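# Slide butter cartons down the shelf's non-sticky lanes

## Task

A shelf has five sloped lanes that carry cartons down to a stop at the low end; two of the lanes are secretly sticky from a dried spill and look no different from the rest. Using the three butter cartons, bring one carton to rest against the bottom stop of every lane that is not sticky. You may release a carton on any lane, but a carton released flat will tip over onto the slope, which may be judged a drop. Anything that stays in place only because the robot holds it does not count. When finished, open the grippers and pull the arms away.

## Robot and tools

Robot: two 7-joint xArm arms, left_arm and right_arm, each with a parallel two-finger gripper. These are only names. In the shared scene frame the origin sits on the table top midway between the bases, +x points out across the table, +z points up, and left_arm is mounted on the +y side at about (+0.044, +0.309, 0) m. right_arm is at about (+0.039, -0.270, 0) m. Positions are in metres and orientations are quaternions in wxyz order.

Gripper axes: the fingers extend along the gripper's own +z and close along its y axis. The reported end_effector_position is the pinch point between closed pads, roughly 2 cm short of the fingertips. Closing pushes the tips about 10 mm further along +z.

Rows: every motion command is a row of 14 numbers, each in [-1, 1]. The first seven are for left_arm and the last seven for right_arm, always in the order dx, dy, dz, rx, ry, rz, opening. Both halves must be sent even when one arm stays still. dx, dy, dz, rx, ry, rz are a relative offset, not a pose. They are expressed in that gripper's own axes and measured from the gripper's pose as measured at the start of the action (for a call's first action, or for move, the pose shown in the latest result). Scale: 1.0 equals 0.6 m of translation or 180 degrees of rotation. rx, ry, rz form one rotation vector. opening is absolute, not an offset: +1 is fully open (0.084 m), -1 is closed.

execute_actions(actions): a list of actions. Each action is a table of at most 15 rows, and each row lasts one control step of 1/30 s. If fewer than 15 rows are given, the final row repeats until the 15 steps are used. Every row is an offset from the action's starting pose, not from the row before it. Sending an empty list only returns the current state and images.

move(target, speed, blocking): target is one 14-number row as above, an offset from the pose in the latest result. Each gripper follows a straight line toward its target, and both paths finish together after between 0.5 and 10 s. A move longer than 10 s is cut off before arrival. speed is the top path speed in m/s, from 0.002 to 0.5, default 0.25; turning is capped at twice that value in rad/s. Rotation takes the shorter way. The move ignores obstacles and the other arm. The hand can lag, wander off the line, or overshoot the speed, mostly when the arm is almost straight. Openings are applied at the start. With blocking=false the result returns after 0.5 s while the motion continues. In that case, poll with wait(0), or call stop, before sending any new rows or moves. The result adds a move: line with an outcome (done, off_target, moving, held, fault) and any limits that applied. It also gives each gripper's remaining distance to its target. limits=paced means the commanded pose was clipped. limits=held means a safety check blocked some steps, after which the arm can move much faster than requested.

wait(seconds): 0 to 10 s. Each arm keeps its last command, and a running move carries on. stop: brakes a running move, which needs some distance if it was fast; the fingers keep moving. zoom_image(camera, region): region is [x0, y0, x1, y1] in pixels of that camera's latest image, with the origin at top-left and at most 504x504. Cameras: cam_head_left, cam_head_right, cam_high, cam_low, cam_left_wrist, cam_right_wrist, each 504x504. read_manual gives licence text only. finished_scene(scene) takes the current scene's number, ends that scene for good, and reports whether it succeeded.

Controller behaviour: at each step the commanded pose is limited to 70 mm and 16 degrees from the measured pose. Damped IK then favours position over orientation, so a distant target may take several actions. After an action an arm goes no further than its last clipped pose. Each "Hand target" line shows where the controller is currently driving a gripper. A "pose unreachable" line names an arm whose command the clearance check changed or blocked. Reported hand positions can be slightly off, more so at long reach. To keep an arm still, send the offset back to its wanted pose in a reply's first call and zeros afterwards, always with the opening you want.

Gripping: grip_measured uses the same scale as opening. To hold something, keep commanding an opening clearly below grip_measured; a bigger gap means a harder squeeze, up to about 24 N per pad. A fast close can hit harder. Holding loads heats motors. A MOTOR HOT line warns at 65 °C, and at 80 °C the arm is braked until it cools. Do not hold a load any longer than needed.

Things to avoid: knocking anything off the table, which fails the task. Also avoid collisions or hard pressing between the two arms, and fast or deep contacts. Reaching a joint load limit causes a torque fault: the arm backs off, freezes for 10 s and skips the rest of the call. Do not release a carton lying flat; tilt it to match the lane's slope first, and let go close to the surface. Occasional outside tugs can disturb a held carton or push loose objects. Lanes cannot be told apart by sight, so test each one by letting a carton slide and checking in the images whether it reaches the stop. Move any carton stuck on a sticky lane onto a good lane. Finish with the grippers open and clear of the cartons.

Each tool is called after "Request:" as name([rows], argument=value, ...), one row to a line, values as JSON.

## Session

Request:
execute_actions(actions=[])

Scene clock: 0.00 s.
left_arm: end_effector_position=(-0.2526, +0.6054, +0.3967) grip_measured=+1.00 end_effector_quat_wxyz=(-0.393, -0.417, +0.708, -0.413) end_effector_velocity=(-0.000, -0.000, +0.000) end_effector_angular_velocity=(+0.001, +0.001, +0.001) | right_arm: end_effector_position=(-0.2281, -0.8521, +0.2889) grip_measured=+1.00 end_effector_quat_wxyz=(+0.133, +0.732, +0.639, -0.196) end_effector_velocity=(+0.000, +0.000, -0.000) end_effector_angular_velocity=(+0.002, -0.001, -0.000)
Joint positions: left_arm=[ 2.322  0.519 -0.475  1.922  0.981  2.489 -2.056  0.084] | right_arm=[-1.885  0.219 -0.161  1.384  0.196  0.707  2.7    0.084]
Joint velocities: left_arm=[ 0.    -0.     0.     0.001  0.    -0.    -0.     0.   ] | right_arm=[-0.    -0.     0.001  0.    -0.001  0.002  0.001 -0.   ]
Hand target (left_arm): -0.253, +0.605, +0.397; -0.393, -0.417, +0.708, -0.413
Hand target (right_arm): -0.228, -0.852, +0.289; +0.133, +0.732, +0.639, -0.196

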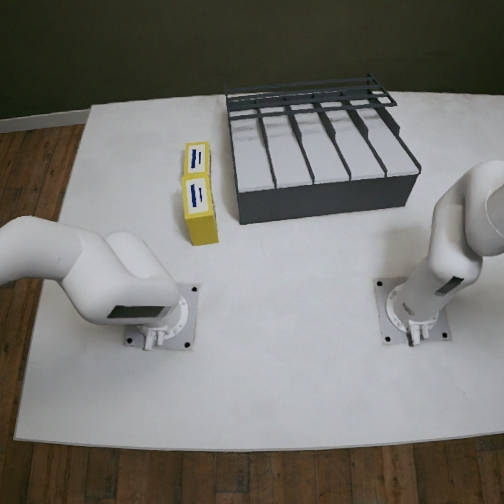

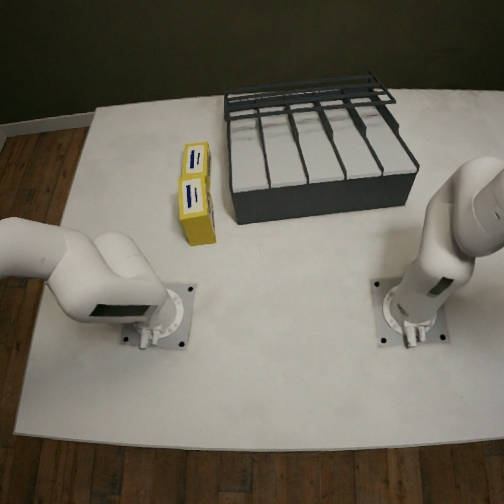

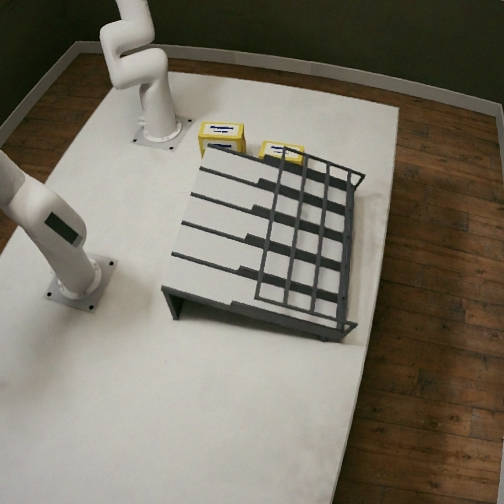

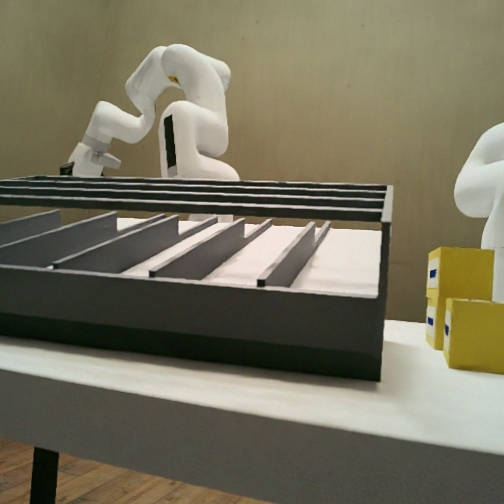

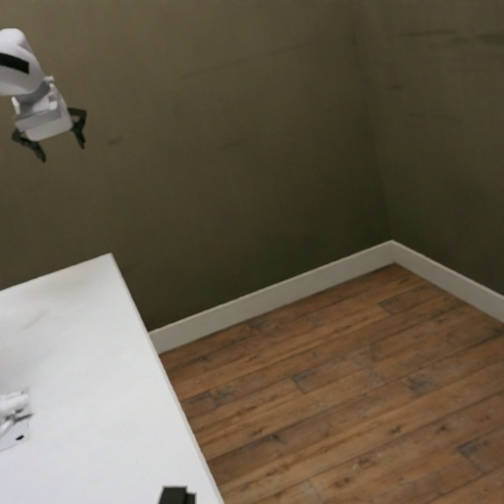

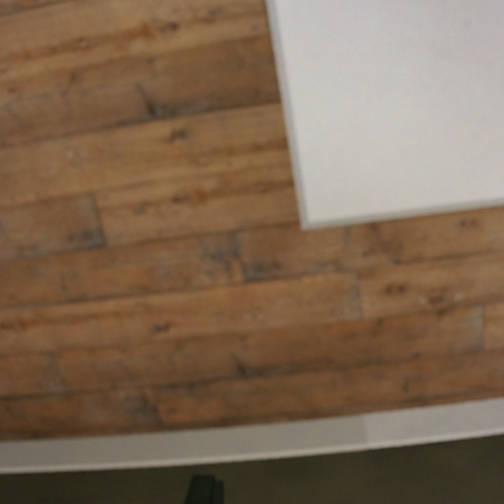

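Request:
zoom_image(camera="cam_head_left", region=[160, 60, 440, 260])

Request:
zoom_image(camera="cam_high", region=[150, 100, 390, 350])

Region (160, 60, 440, 260) of cam_head_left's 504x504 image, scaled by 1.800, with more detail than that image has; it fills the top 360 rows of this view, and the rest is white.

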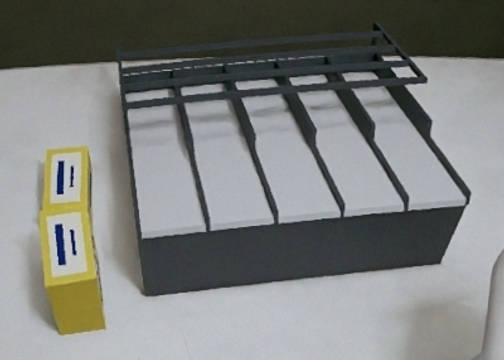

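Region (150, 100, 390, 350) of cam_high's 504x504 image, scaled by 2.016, with more detail than that image has; it fills the left 484 columns of this view, and the rest is white.

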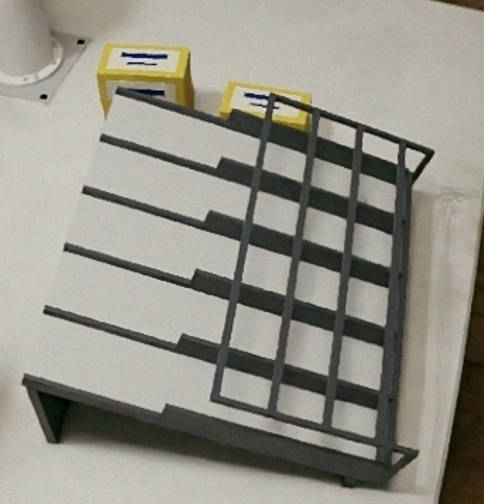

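Request:
move(target=[-0.077,-0.985,0.05,-0.277,-0.289,0.27,1,0,0,0,0,0,0,1])

Scene clock: 47.40 s.
left_arm: end_effector_position=(+0.2976, +0.4077, +0.4938) grip_measured=+1.00 end_effector_quat_wxyz=(-0.000, -0.046, +0.999, -0.000) end_effector_velocity=(+0.004, -0.002, +0.001) end_effector_angular_velocity=(+0.007, +0.000, -0.008) | right_arm: end_effector_position=(-0.2281, -0.8521, +0.2889) grip_measured=+1.00 end_effector_quat_wxyz=(+0.133, +0.732, +0.639, -0.196) end_effector_velocity=(-0.001, +0.000, +0.000) end_effector_angular_velocity=(-0.000, -0.001, -0.001)
Joint positions: left_arm=[ 2.096 -0.918 -0.577  1.512 -0.592  2.251 -1.989  0.084] | right_arm=[-1.885  0.219 -0.161  1.384  0.196  0.707  2.7    0.084]
Joint velocities: left_arm=[-0.003 -0.004 -0.004  0.006 -0.006 -0.001 -0.003 -0.   ] | right_arm=[-0.001 -0.     0.     0.     0.001  0.001 -0.001 -0.   ]
Hand target (left_arm): +0.298, +0.407, +0.494; -0.000, -0.045, +0.999, +0.000
Hand target (right_arm): -0.228, -0.852, +0.289; +0.133, +0.732, +0.639, -0.196
Off the commanded pose (left_arm): 0.002 m, 0 deg.
Off the commanded pose (right_arm): 0.000 m, 0 deg.
move: done
camera_calibration (this result's frames):
cam_left_wrist: T_world_to_cam=[[-0.10456, 0.994419, 0.0140839, -0.352846], [0.994333, 0.104257, 0.0207802, -0.281898], [0.0191959, 0.0161769, -0.999685, 0.612589], [0, 0, 0, 1]] pos_world=[0.231648, 0.370356, 0.623224]

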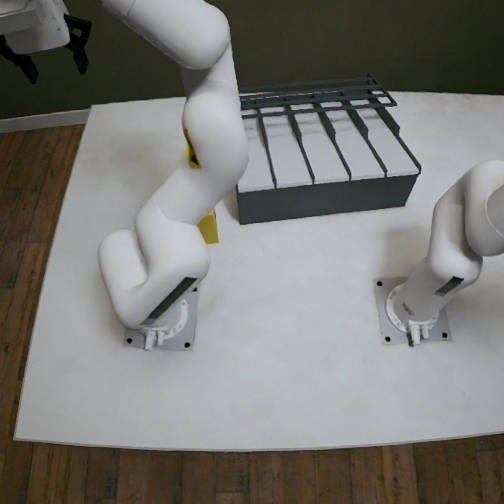

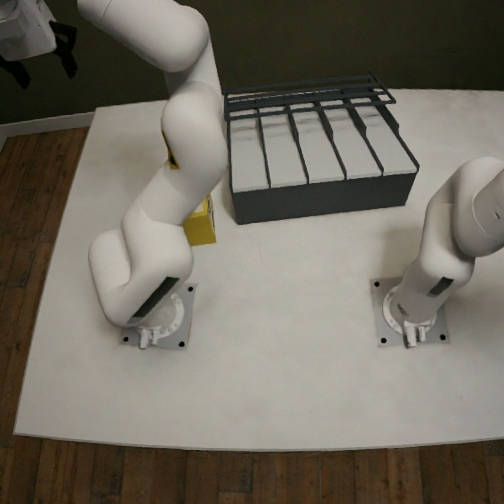

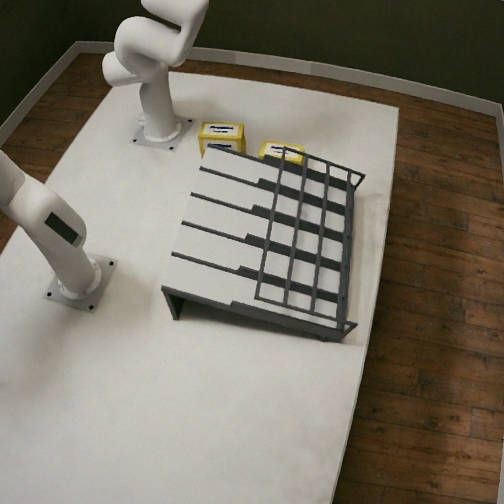

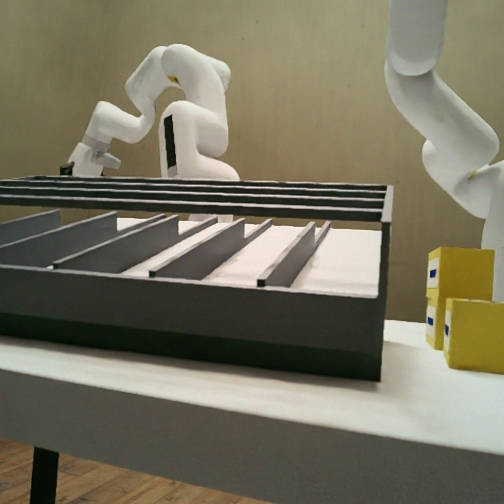

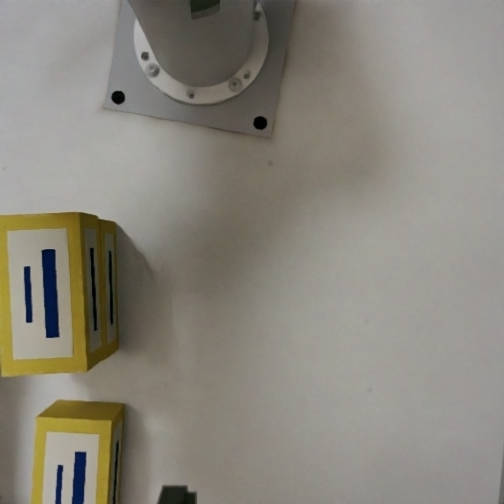

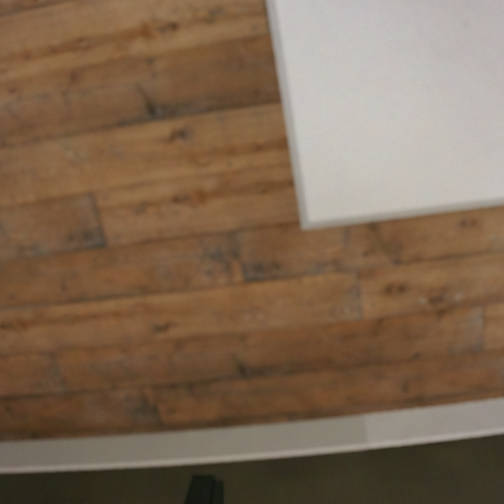

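Request:
move(target=[0.07,-0.302,0.46,0,0,-0.01,1,0,0,0,0,0,0,1])

Scene clock: 62.97 s.
left_arm: end_effector_position=(+0.2719, +0.2238, +0.2183) grip_measured=+1.00 end_effector_quat_wxyz=(+0.001, -0.061, +0.998, -0.001) end_effector_velocity=(-0.000, -0.001, -0.002) end_effector_angular_velocity=(-0.000, +0.000, +0.001) | right_arm: end_effector_position=(-0.2281, -0.8521, +0.2889) grip_measured=+1.00 end_effector_quat_wxyz=(+0.133, +0.732, +0.639, -0.196) end_effector_velocity=(-0.002, +0.001, +0.000) end_effector_angular_velocity=(-0.000, -0.000, -0.003)
Joint positions: left_arm=[ 1.647 -1.992 -0.651  0.6   -0.986  2.415 -2.234  0.084] | right_arm=[-1.885  0.219 -0.161  1.384  0.196  0.707  2.7    0.084]
Joint velocities: left_arm=[-0.003 -0.007 -0.002 -0.004 -0.004  0.003 -0.004 -0.   ] | right_arm=[-0.002 -0.001 -0.001 -0.001  0.    -0.    -0.    -0.   ]
Hand target (left_arm): +0.272, +0.224, +0.218; +0.001, -0.061, +0.998, -0.000
Hand target (right_arm): -0.228, -0.852, +0.289; +0.133, +0.732, +0.639, -0.196
Off the commanded pose (left_arm): 0.001 m, 0 deg.
Off the commanded pose (right_arm): 0.000 m, 0 deg.
move: done
camera_calibration (this result's frames):
cam_left_wrist: T_world_to_cam=[[-0.134329, 0.990855, 0.0127295, -0.159559], [0.990729, 0.134027, 0.0221943, -0.23747], [0.0202853, 0.0155928, -0.999673, 0.340527], [0, 0, 0, 1]] pos_world=[0.206927, 0.184617, 0.347717]

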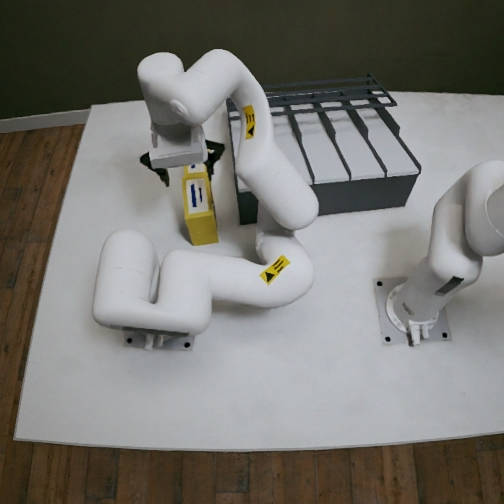

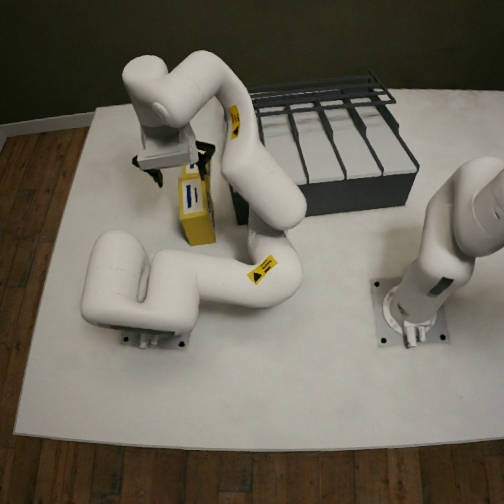

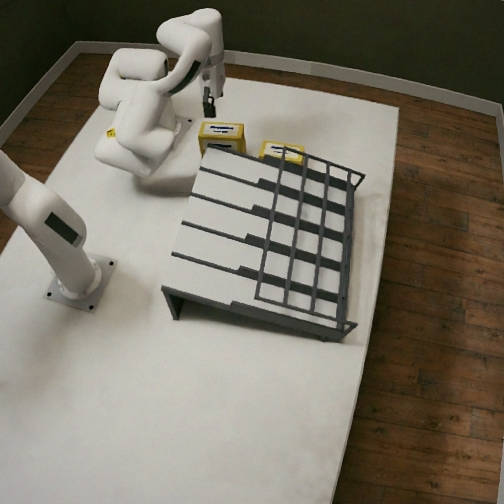

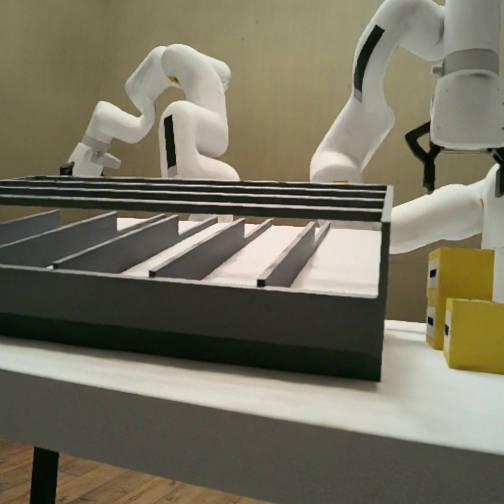

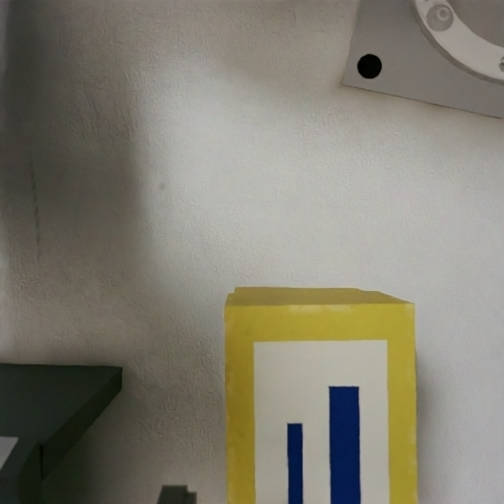

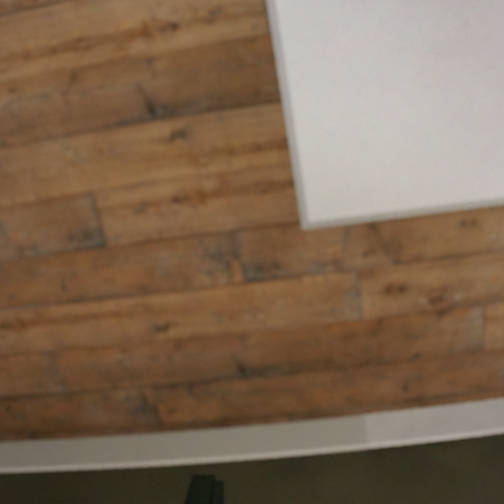

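Request:
move(target=[0.2,0.66,-0.47,0,0,0,1,0.675,0.748,-0.603,0.083,0.141,0.409,1])

Scene clock: 91.00 s.
left_arm: end_effector_position=(+0.1045, +0.6011, +0.5002) grip_measured=+1.00 end_effector_quat_wxyz=(-0.001, -0.061, +0.998, -0.000) end_effector_velocity=(-0.002, +0.002, +0.000) end_effector_angular_velocity=(-0.003, -0.002, +0.005) | right_arm: end_effector_position=(+0.2979, -0.3993, +0.4000) grip_measured=+1.00 end_effector_quat_wxyz=(+0.000, +0.998, +0.061, -0.000) end_effector_velocity=(+0.003, +0.003, +0.001) end_effector_angular_velocity=(-0.003, -0.001, +0.001)
Joint positions: left_arm=[ 2.14  -0.476 -0.411  1.532 -0.199  1.967 -1.647  0.084] | right_arm=[-1.631 -0.858  0.606  1.118  0.464  1.848  5.098  0.084]
Joint velocities: left_arm=[ 0.004  0.008  0.001  0.006  0.002  0.002 -0.001  0.   ] | right_arm=[ 0.002 -0.001  0.005  0.006  0.004  0.002  0.008  0.   ]
Hand target (left_arm): +0.104, +0.601, +0.500; -0.000, -0.062, +0.998, -0.000
Hand target (right_arm): +0.298, -0.399, +0.400; +0.000, +0.998, +0.061, -0.000
Off the commanded pose (left_arm): 0.002 m, 0 deg.
Off the commanded pose (right_arm): 0.002 m, 0 deg.
move: done
camera_calibration (this result's frames):
cam_left_wrist: T_world_to_cam=[[-0.13578, 0.990637, 0.0142118, -0.559998], [0.990576, 0.135483, 0.0200766, -0.128268], [0.0179632, 0.0168038, -0.999697, 0.619301], [0, 0, 0, 1]] pos_world=[0.0398983, 0.561726, 0.629648]
cam_right_wrist: T_world_to_cam=[[0.120447, -0.991533, -0.0485371, -0.375263], [-0.992702, -0.120592, 0.0000722975, 0.315589], [-0.00592488, 0.0481742, -0.998821, 0.551193], [0, 0, 0, 1]] pos_world=[0.361751, -0.360582, 0.532307]

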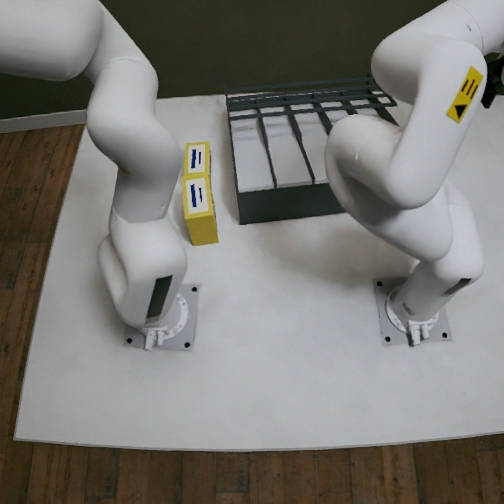

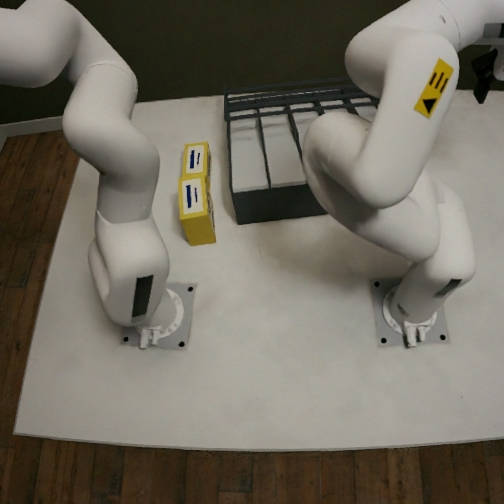

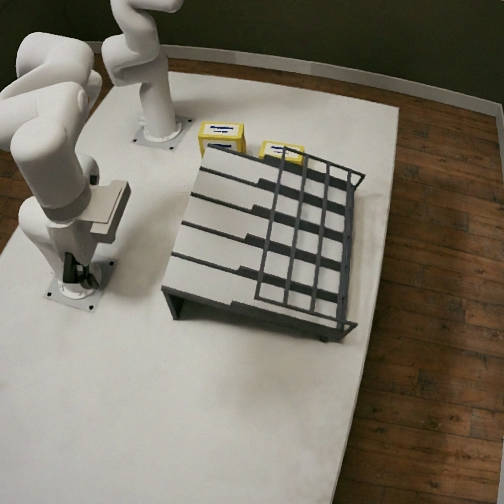

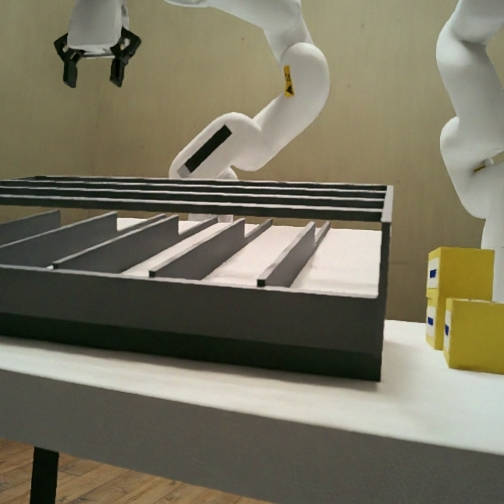

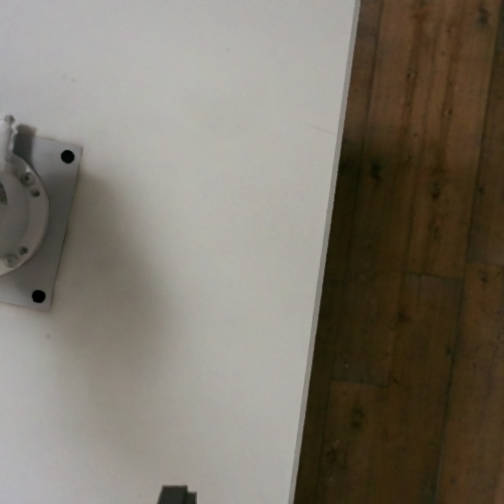

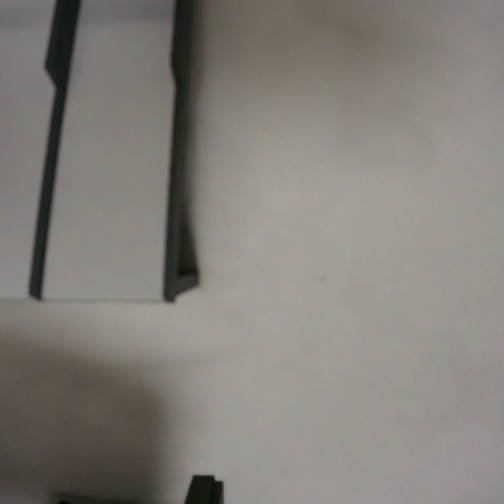

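Request:
move(target=[0,0,0,0,0,0,1,0.105,-1,0.22,0,0,0,1])

Scene clock: 101.37 s.
left_arm: end_effector_position=(+0.1045, +0.6011, +0.5002) grip_measured=+1.00 end_effector_quat_wxyz=(-0.001, -0.061, +0.998, -0.000) end_effector_velocity=(+0.000, +0.000, +0.000) end_effector_angular_velocity=(+0.001, -0.000, -0.000) | right_arm: end_effector_position=(+0.2851, +0.1304, +0.2845) grip_measured=+1.00 end_effector_quat_wxyz=(-0.002, +0.998, +0.068, +0.002) end_effector_velocity=(-0.000, +0.000, +0.000) end_effector_angular_velocity=(-0.000, -0.000, +0.000)
Joint positions: left_arm=[ 2.14  -0.476 -0.411  1.532 -0.199  1.967 -1.647  0.084] | right_arm=[-1.202 -1.572  0.841  1.371  1.402  2.28   6.262  0.084]
Joint velocities: left_arm=[ 0.     0.    -0.     0.001 -0.     0.     0.    -0.   ] | right_arm=[-0.001 -0.    -0.001  0.001  0.001  0.001  0.     0.   ]
Hand target (left_arm): +0.105, +0.601, +0.500; -0.001, -0.061, +0.998, -0.000
Hand target (right_arm): +0.285, +0.130, +0.284; -0.002, +0.998, +0.068, +0.002
Off the commanded pose (left_arm): 0.000 m, 0 deg.
Off the commanded pose (right_arm): 0.075 m, 1 deg; position clipped at the last step of the last action.
move: held (right_arm); limits=paced,held; held on 13 of 84 steps (right_arm), including the last (right_arm)
pose unreachable (right arm): on one or more control steps of this call, first in action 0 (counted from 0), this arm could not follow its commanded pose, so it was not sent that pose on those steps. On the call's last step it was still not sent that pose. It may still have moved: this result reports where it is.
cause: the commanded pose would bring a part of the arm too close to another arm (a part of this arm just beyond joint 6 (wrist pitch) and a part of the other arm just beyond its joint 4 (elbow)).
camera_calibration (this result's frames):
cam_left_wrist: T_world_to_cam=[[-0.135781, 0.990637, 0.0142104, -0.559998], [0.990576, 0.135485, 0.0200773, -0.128269], [0.017964, 0.0168026, -0.999697, 0.619302], [0, 0, 0, 1]] pos_world=[0.0398975, 0.561727, 0.629648]
cam_right_wrist: T_world_to_cam=[[0.133883, -0.989617, -0.052286, 0.142833], [-0.990993, -0.133844, -0.00425284, 0.369181], [-0.0027895, 0.0523845, -0.998623, 0.408744], [0, 0, 0, 1]] pos_world=[0.347873, 0.169351, 0.417219]

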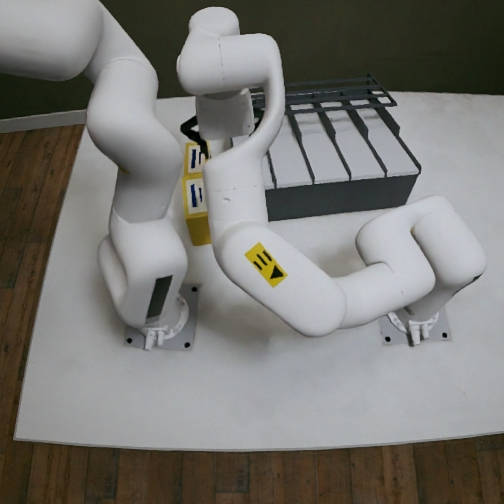

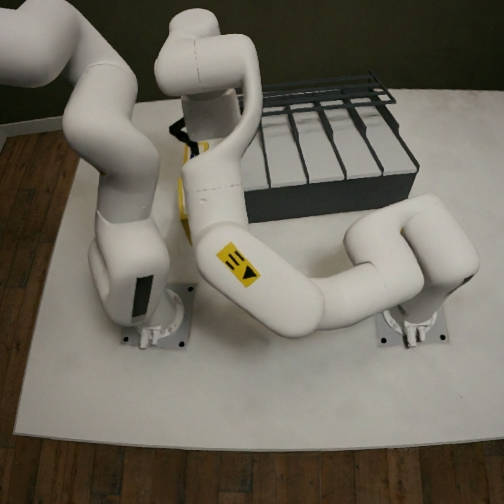

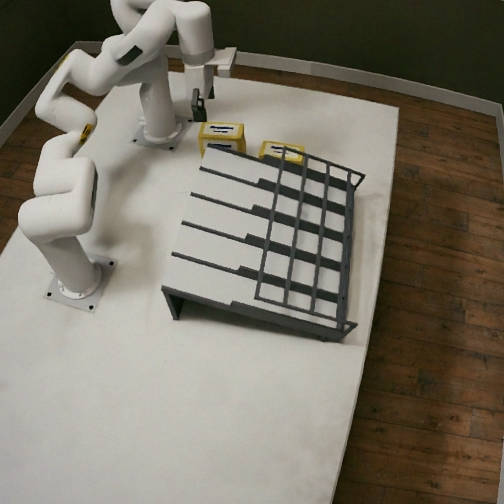

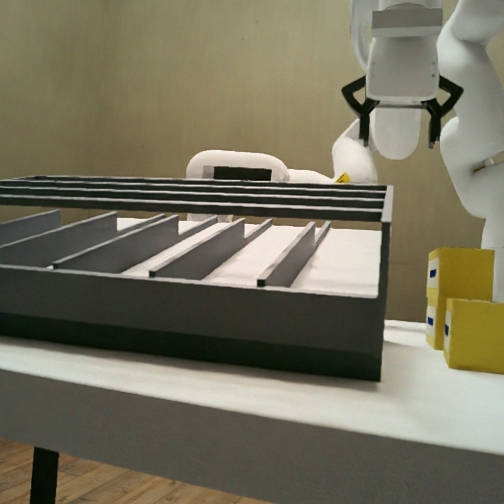

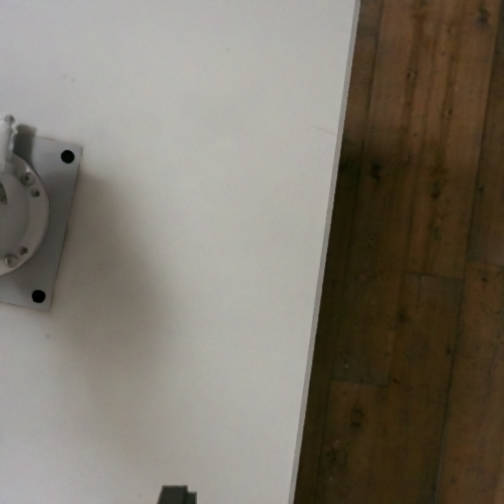

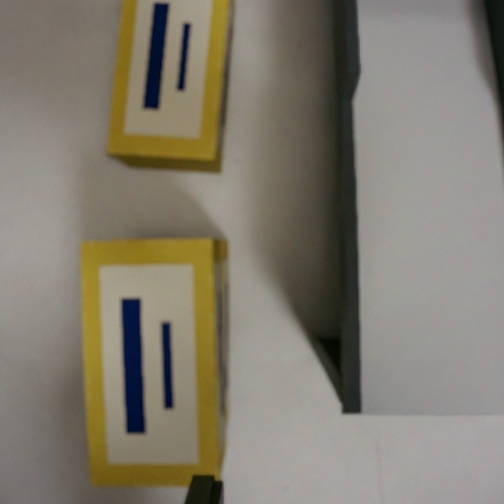

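Request:
move(target=[0.48,0.25,0,0,0,0,1,0,0,0,0,0,-0.6,1])

Request:
move(target=[0,0,0,0,0,0,1,0,0,0,0,0,-0.4,1])

Scene clock: 117.47 s.
left_arm: end_effector_position=(-0.1993, +0.7143, +0.5017) grip_measured=+1.00 end_effector_quat_wxyz=(-0.001, -0.061, +0.998, +0.000) end_effector_velocity=(-0.001, +0.000, +0.001) end_effector_angular_velocity=(-0.001, -0.000, -0.000) | right_arm: end_effector_position=(+0.2850, +0.1304, +0.2844) grip_measured=+1.00 end_effector_quat_wxyz=(+0.000, +0.532, +0.847, +0.002) end_effector_velocity=(+0.001, -0.001, +0.000) end_effector_angular_velocity=(-0.002, -0.002, +0.005)
Joint positions: left_arm=[ 2.303  0.228 -0.162  2.223  0.042  1.996 -1.175  0.084] | right_arm=[-1.122 -1.477  0.929  1.365  1.313  2.167  4.402  0.084]
Joint velocities: left_arm=[-0.001  0.009  0.     0.016  0.002  0.008  0.001 -0.   ] | right_arm=[-0.    -0.     0.    -0.    -0.002 -0.002 -0.007  0.   ]
Hand target (left_arm): -0.200, +0.714, +0.501; -0.001, -0.061, +0.998, +0.000
Hand target (right_arm): +0.285, +0.130, +0.284; +0.000, +0.532, +0.847, +0.002
Off the commanded pose (left_arm): 0.001 m, 0 deg.
Off the commanded pose (right_arm): 0.000 m, 0 deg.
move: done
camera_calibration (this result's frames):
cam_left_wrist: T_world_to_cam=[[-0.134654, 0.990773, 0.0154175, -0.713834], [0.990752, 0.134357, 0.0189451, 0.15873], [0.0166989, 0.017826, -0.999702, 0.623382], [0, 0, 0, 1]] pos_world=[-0.263792, 0.674809, 0.631195]
cam_right_wrist: T_world_to_cam=[[0.90037, 0.43286, -0.0443319, -0.263337], [0.433188, -0.9013, -0.00242128, 0.0627257], [-0.0410044, -0.017024, -0.999014, 0.428694], [0, 0, 0, 1]] pos_world=[0.227507, 0.177821, 0.416749]

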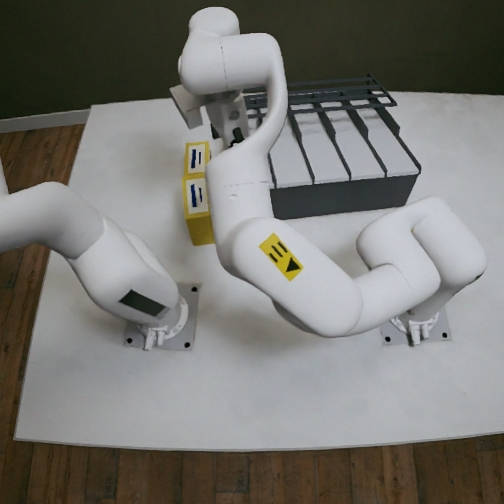

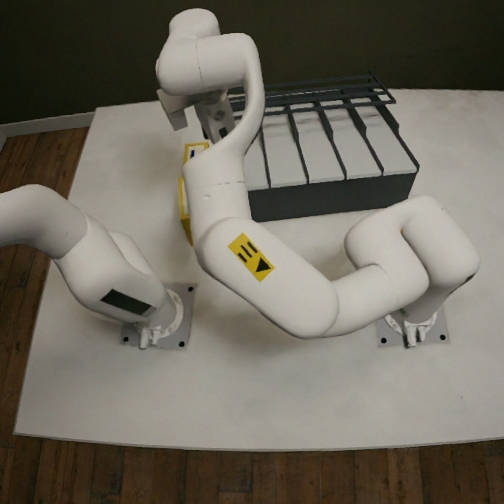

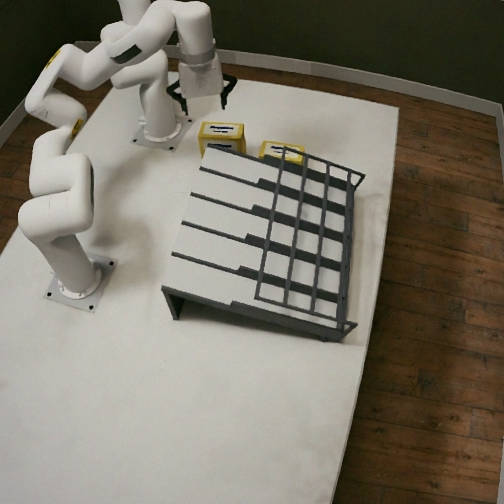

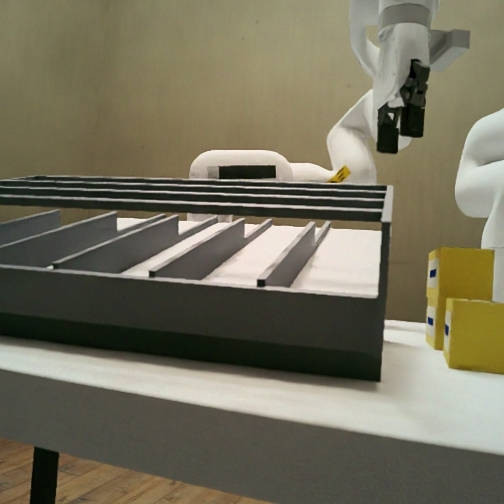

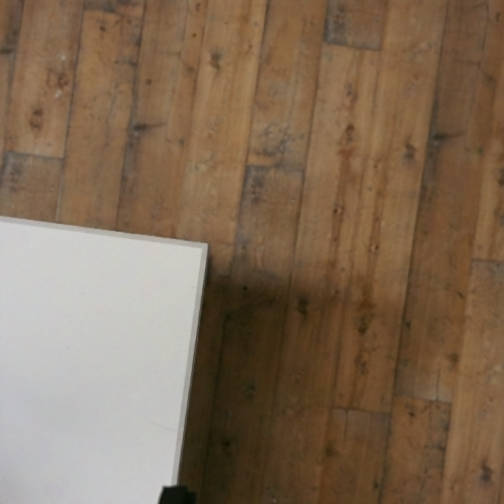

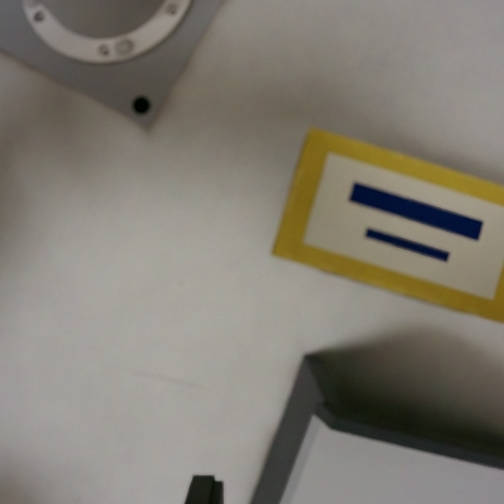

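Scene clock: 120.40 s.
left_arm: end_effector_position=(-0.1993, +0.7143, +0.5017) grip_measured=+1.00 end_effector_quat_wxyz=(-0.001, -0.061, +0.998, +0.000) end_effector_velocity=(+0.001, +0.000, -0.001) end_effector_angular_velocity=(-0.001, -0.002, -0.002) | right_arm: end_effector_position=(+0.2849, +0.1304, +0.2843) grip_measured=+1.00 end_effector_quat_wxyz=(+0.002, -0.067, +0.998, +0.001) end_effector_velocity=(+0.000, -0.000, +0.000) end_effector_angular_velocity=(+0.001, -0.001, +0.007)
Joint positions: left_arm=[ 2.303  0.228 -0.162  2.223  0.042  1.996 -1.175  0.084] | right_arm=[-1.055 -1.385  1.002  1.357  1.234  2.066  3.175  0.084]
Joint velocities: left_arm=[-0.001  0.    -0.    -0.002 -0.001  0.     0.     0.   ] | right_arm=[-0.    -0.    -0.001 -0.     0.    -0.    -0.007  0.   ]
Hand target (left_arm): -0.199, +0.714, +0.502; -0.001, -0.061, +0.998, +0.000
Hand target (right_arm): +0.285, +0.130, +0.284; +0.002, -0.068, +0.998, +0.001
Off the commanded pose (left_arm): 0.000 m, 0 deg.
Off the commanded pose (right_arm): 0.000 m, 0 deg.
move: done
camera_calibration (this result's frames):
cam_left_wrist: T_world_to_cam=[[-0.134654, 0.990773, 0.0154177, -0.713834], [0.990752, 0.134356, 0.0189451, 0.15873], [0.0166988, 0.0178262, -0.999702, 0.623382], [0, 0, 0, 1]] pos_world=[-0.263792, 0.674809, 0.631195]
cam_right_wrist: T_world_to_cam=[[-0.132842, 0.990065, -0.0460787, -0.0410438], [0.991095, 0.133122, 0.00304695, -0.232625], [0.00915078, -0.0452636, -0.998933, 0.417976], [0, 0, 0, 1]] pos_world=[0.221276, 0.0905228, 0.416348]

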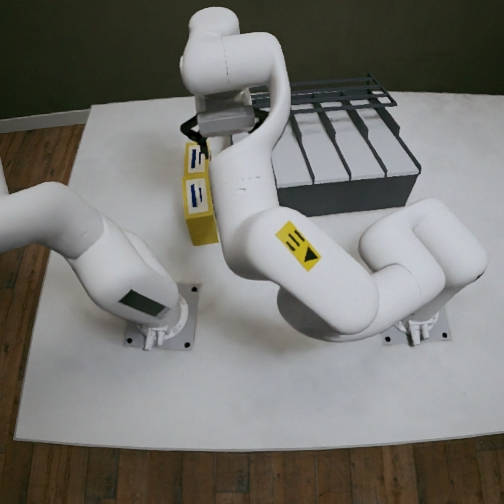

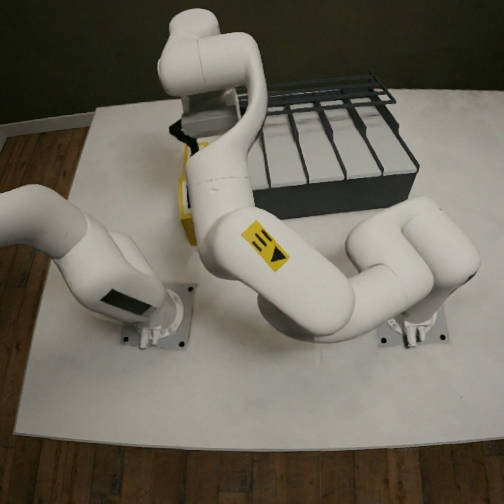

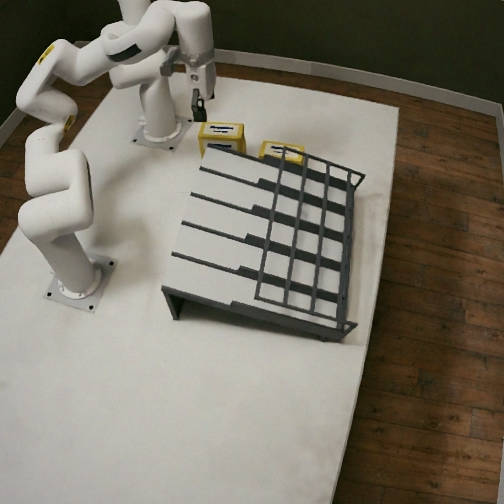

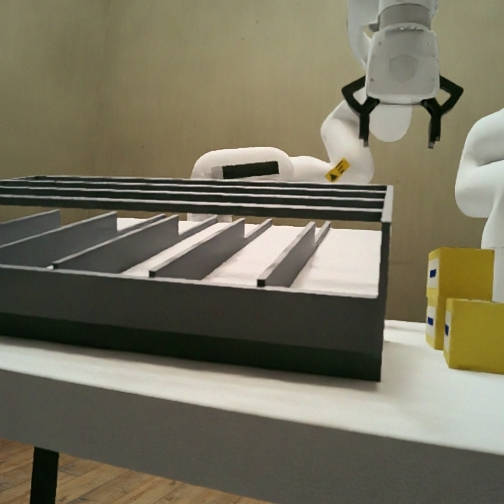

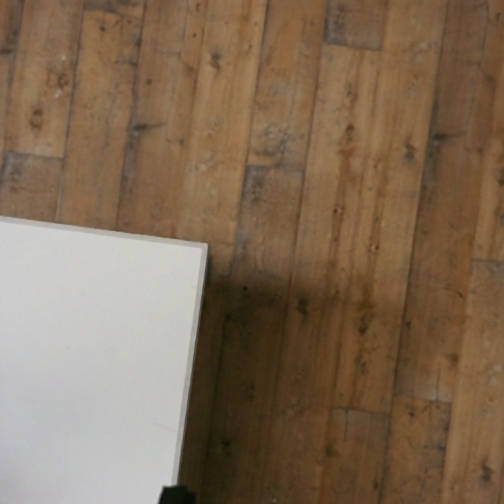

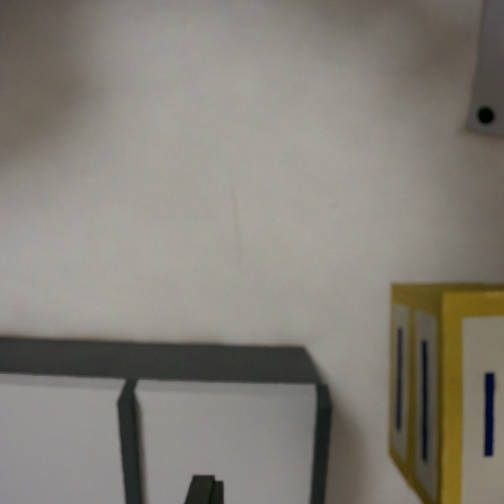

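Request:
move(target=[0,0,0,0,0,0,1,-0.022,0.142,0.12,0,0,0,1], speed=0.12)

Scene clock: 126.27 s.
left_arm: end_effector_position=(-0.1993, +0.7143, +0.5017) grip_measured=+1.00 end_effector_quat_wxyz=(-0.001, -0.061, +0.998, +0.000) end_effector_velocity=(-0.000, -0.000, -0.000) end_effector_angular_velocity=(-0.002, -0.000, +0.001) | right_arm: end_effector_position=(+0.2866, +0.2167, +0.2132) grip_measured=+1.00 end_effector_quat_wxyz=(+0.002, -0.067, +0.998, +0.002) end_effector_velocity=(-0.001, +0.001, -0.002) end_effector_angular_velocity=(-0.002, +0.003, +0.001)
Joint positions: left_arm=[ 2.303  0.228 -0.162  2.223  0.042  1.996 -1.175  0.084] | right_arm=[-1.1   -1.458  1.161  1.504  1.422  1.963  3.365  0.084]
Joint velocities: left_arm=[ 0.001 -0.     0.    -0.001  0.001  0.001 -0.    -0.   ] | right_arm=[-0.001 -0.001  0.004  0.004  0.003 -0.     0.003 -0.   ]
Hand target (left_arm): -0.199, +0.714, +0.502; -0.001, -0.061, +0.998, +0.000
Hand target (right_arm): +0.286, +0.217, +0.213; +0.002, -0.067, +0.998, +0.002
Off the commanded pose (left_arm): 0.000 m, 0 deg.
Off the commanded pose (right_arm): 0.001 m, 0 deg.
move: done
camera_calibration (this result's frames):
cam_left_wrist: T_world_to_cam=[[-0.134654, 0.990773, 0.0154178, -0.713834], [0.990752, 0.134356, 0.0189451, 0.15873], [0.0166988, 0.0178262, -0.999702, 0.623382], [0, 0, 0, 1]] pos_world=[-0.263792, 0.674809, 0.631195]
cam_right_wrist: T_world_to_cam=[[-0.132034, 0.990215, -0.0451843, -0.129964], [0.991197, 0.132341, 0.00387428, -0.245582], [0.00981613, -0.044275, -0.998971, 0.350398], [0, 0, 0, 1]] pos_world=[0.222821, 0.176707, 0.345116]

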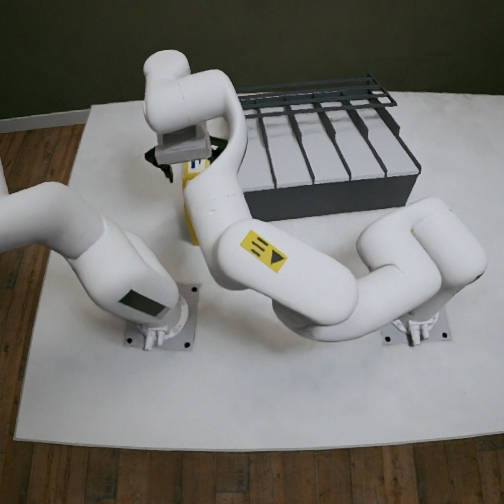

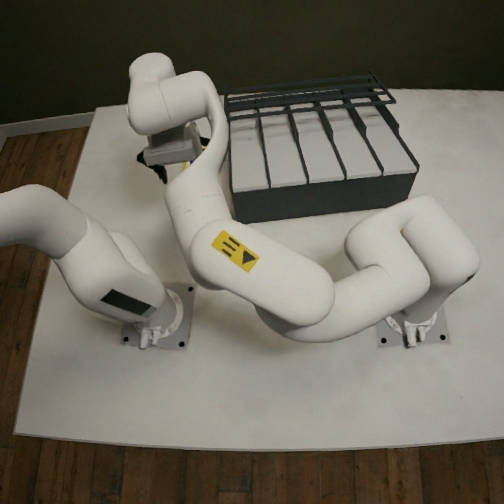

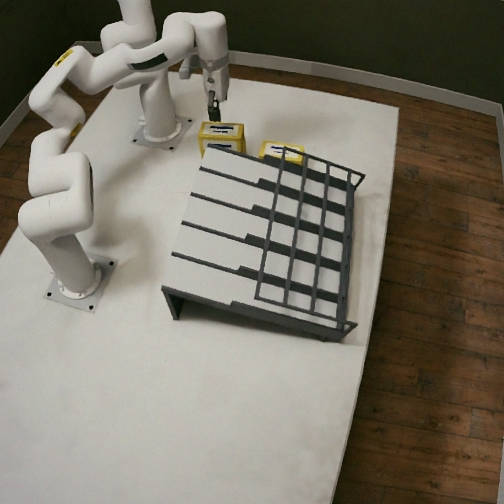

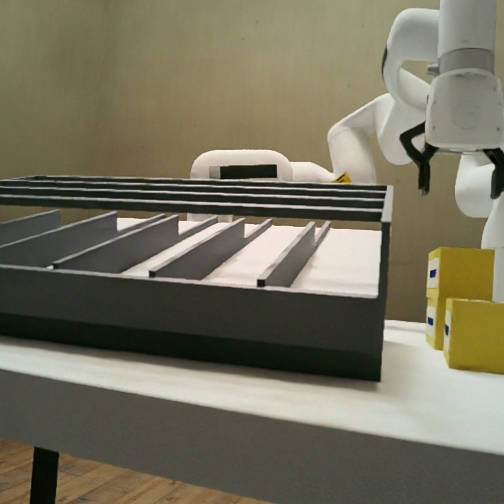

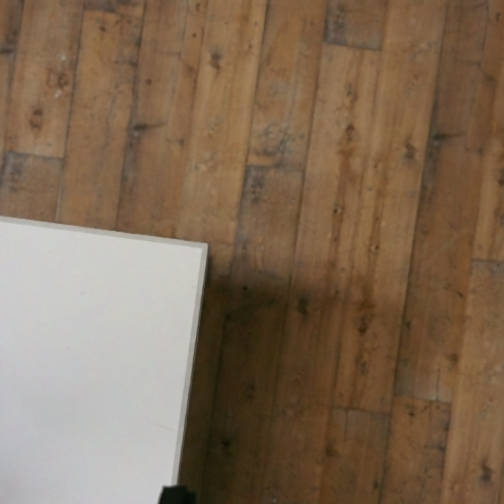

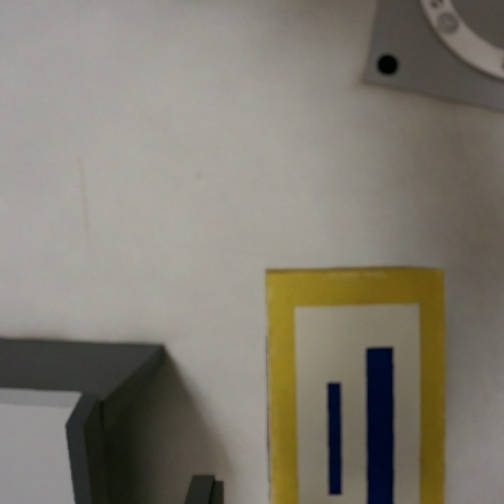

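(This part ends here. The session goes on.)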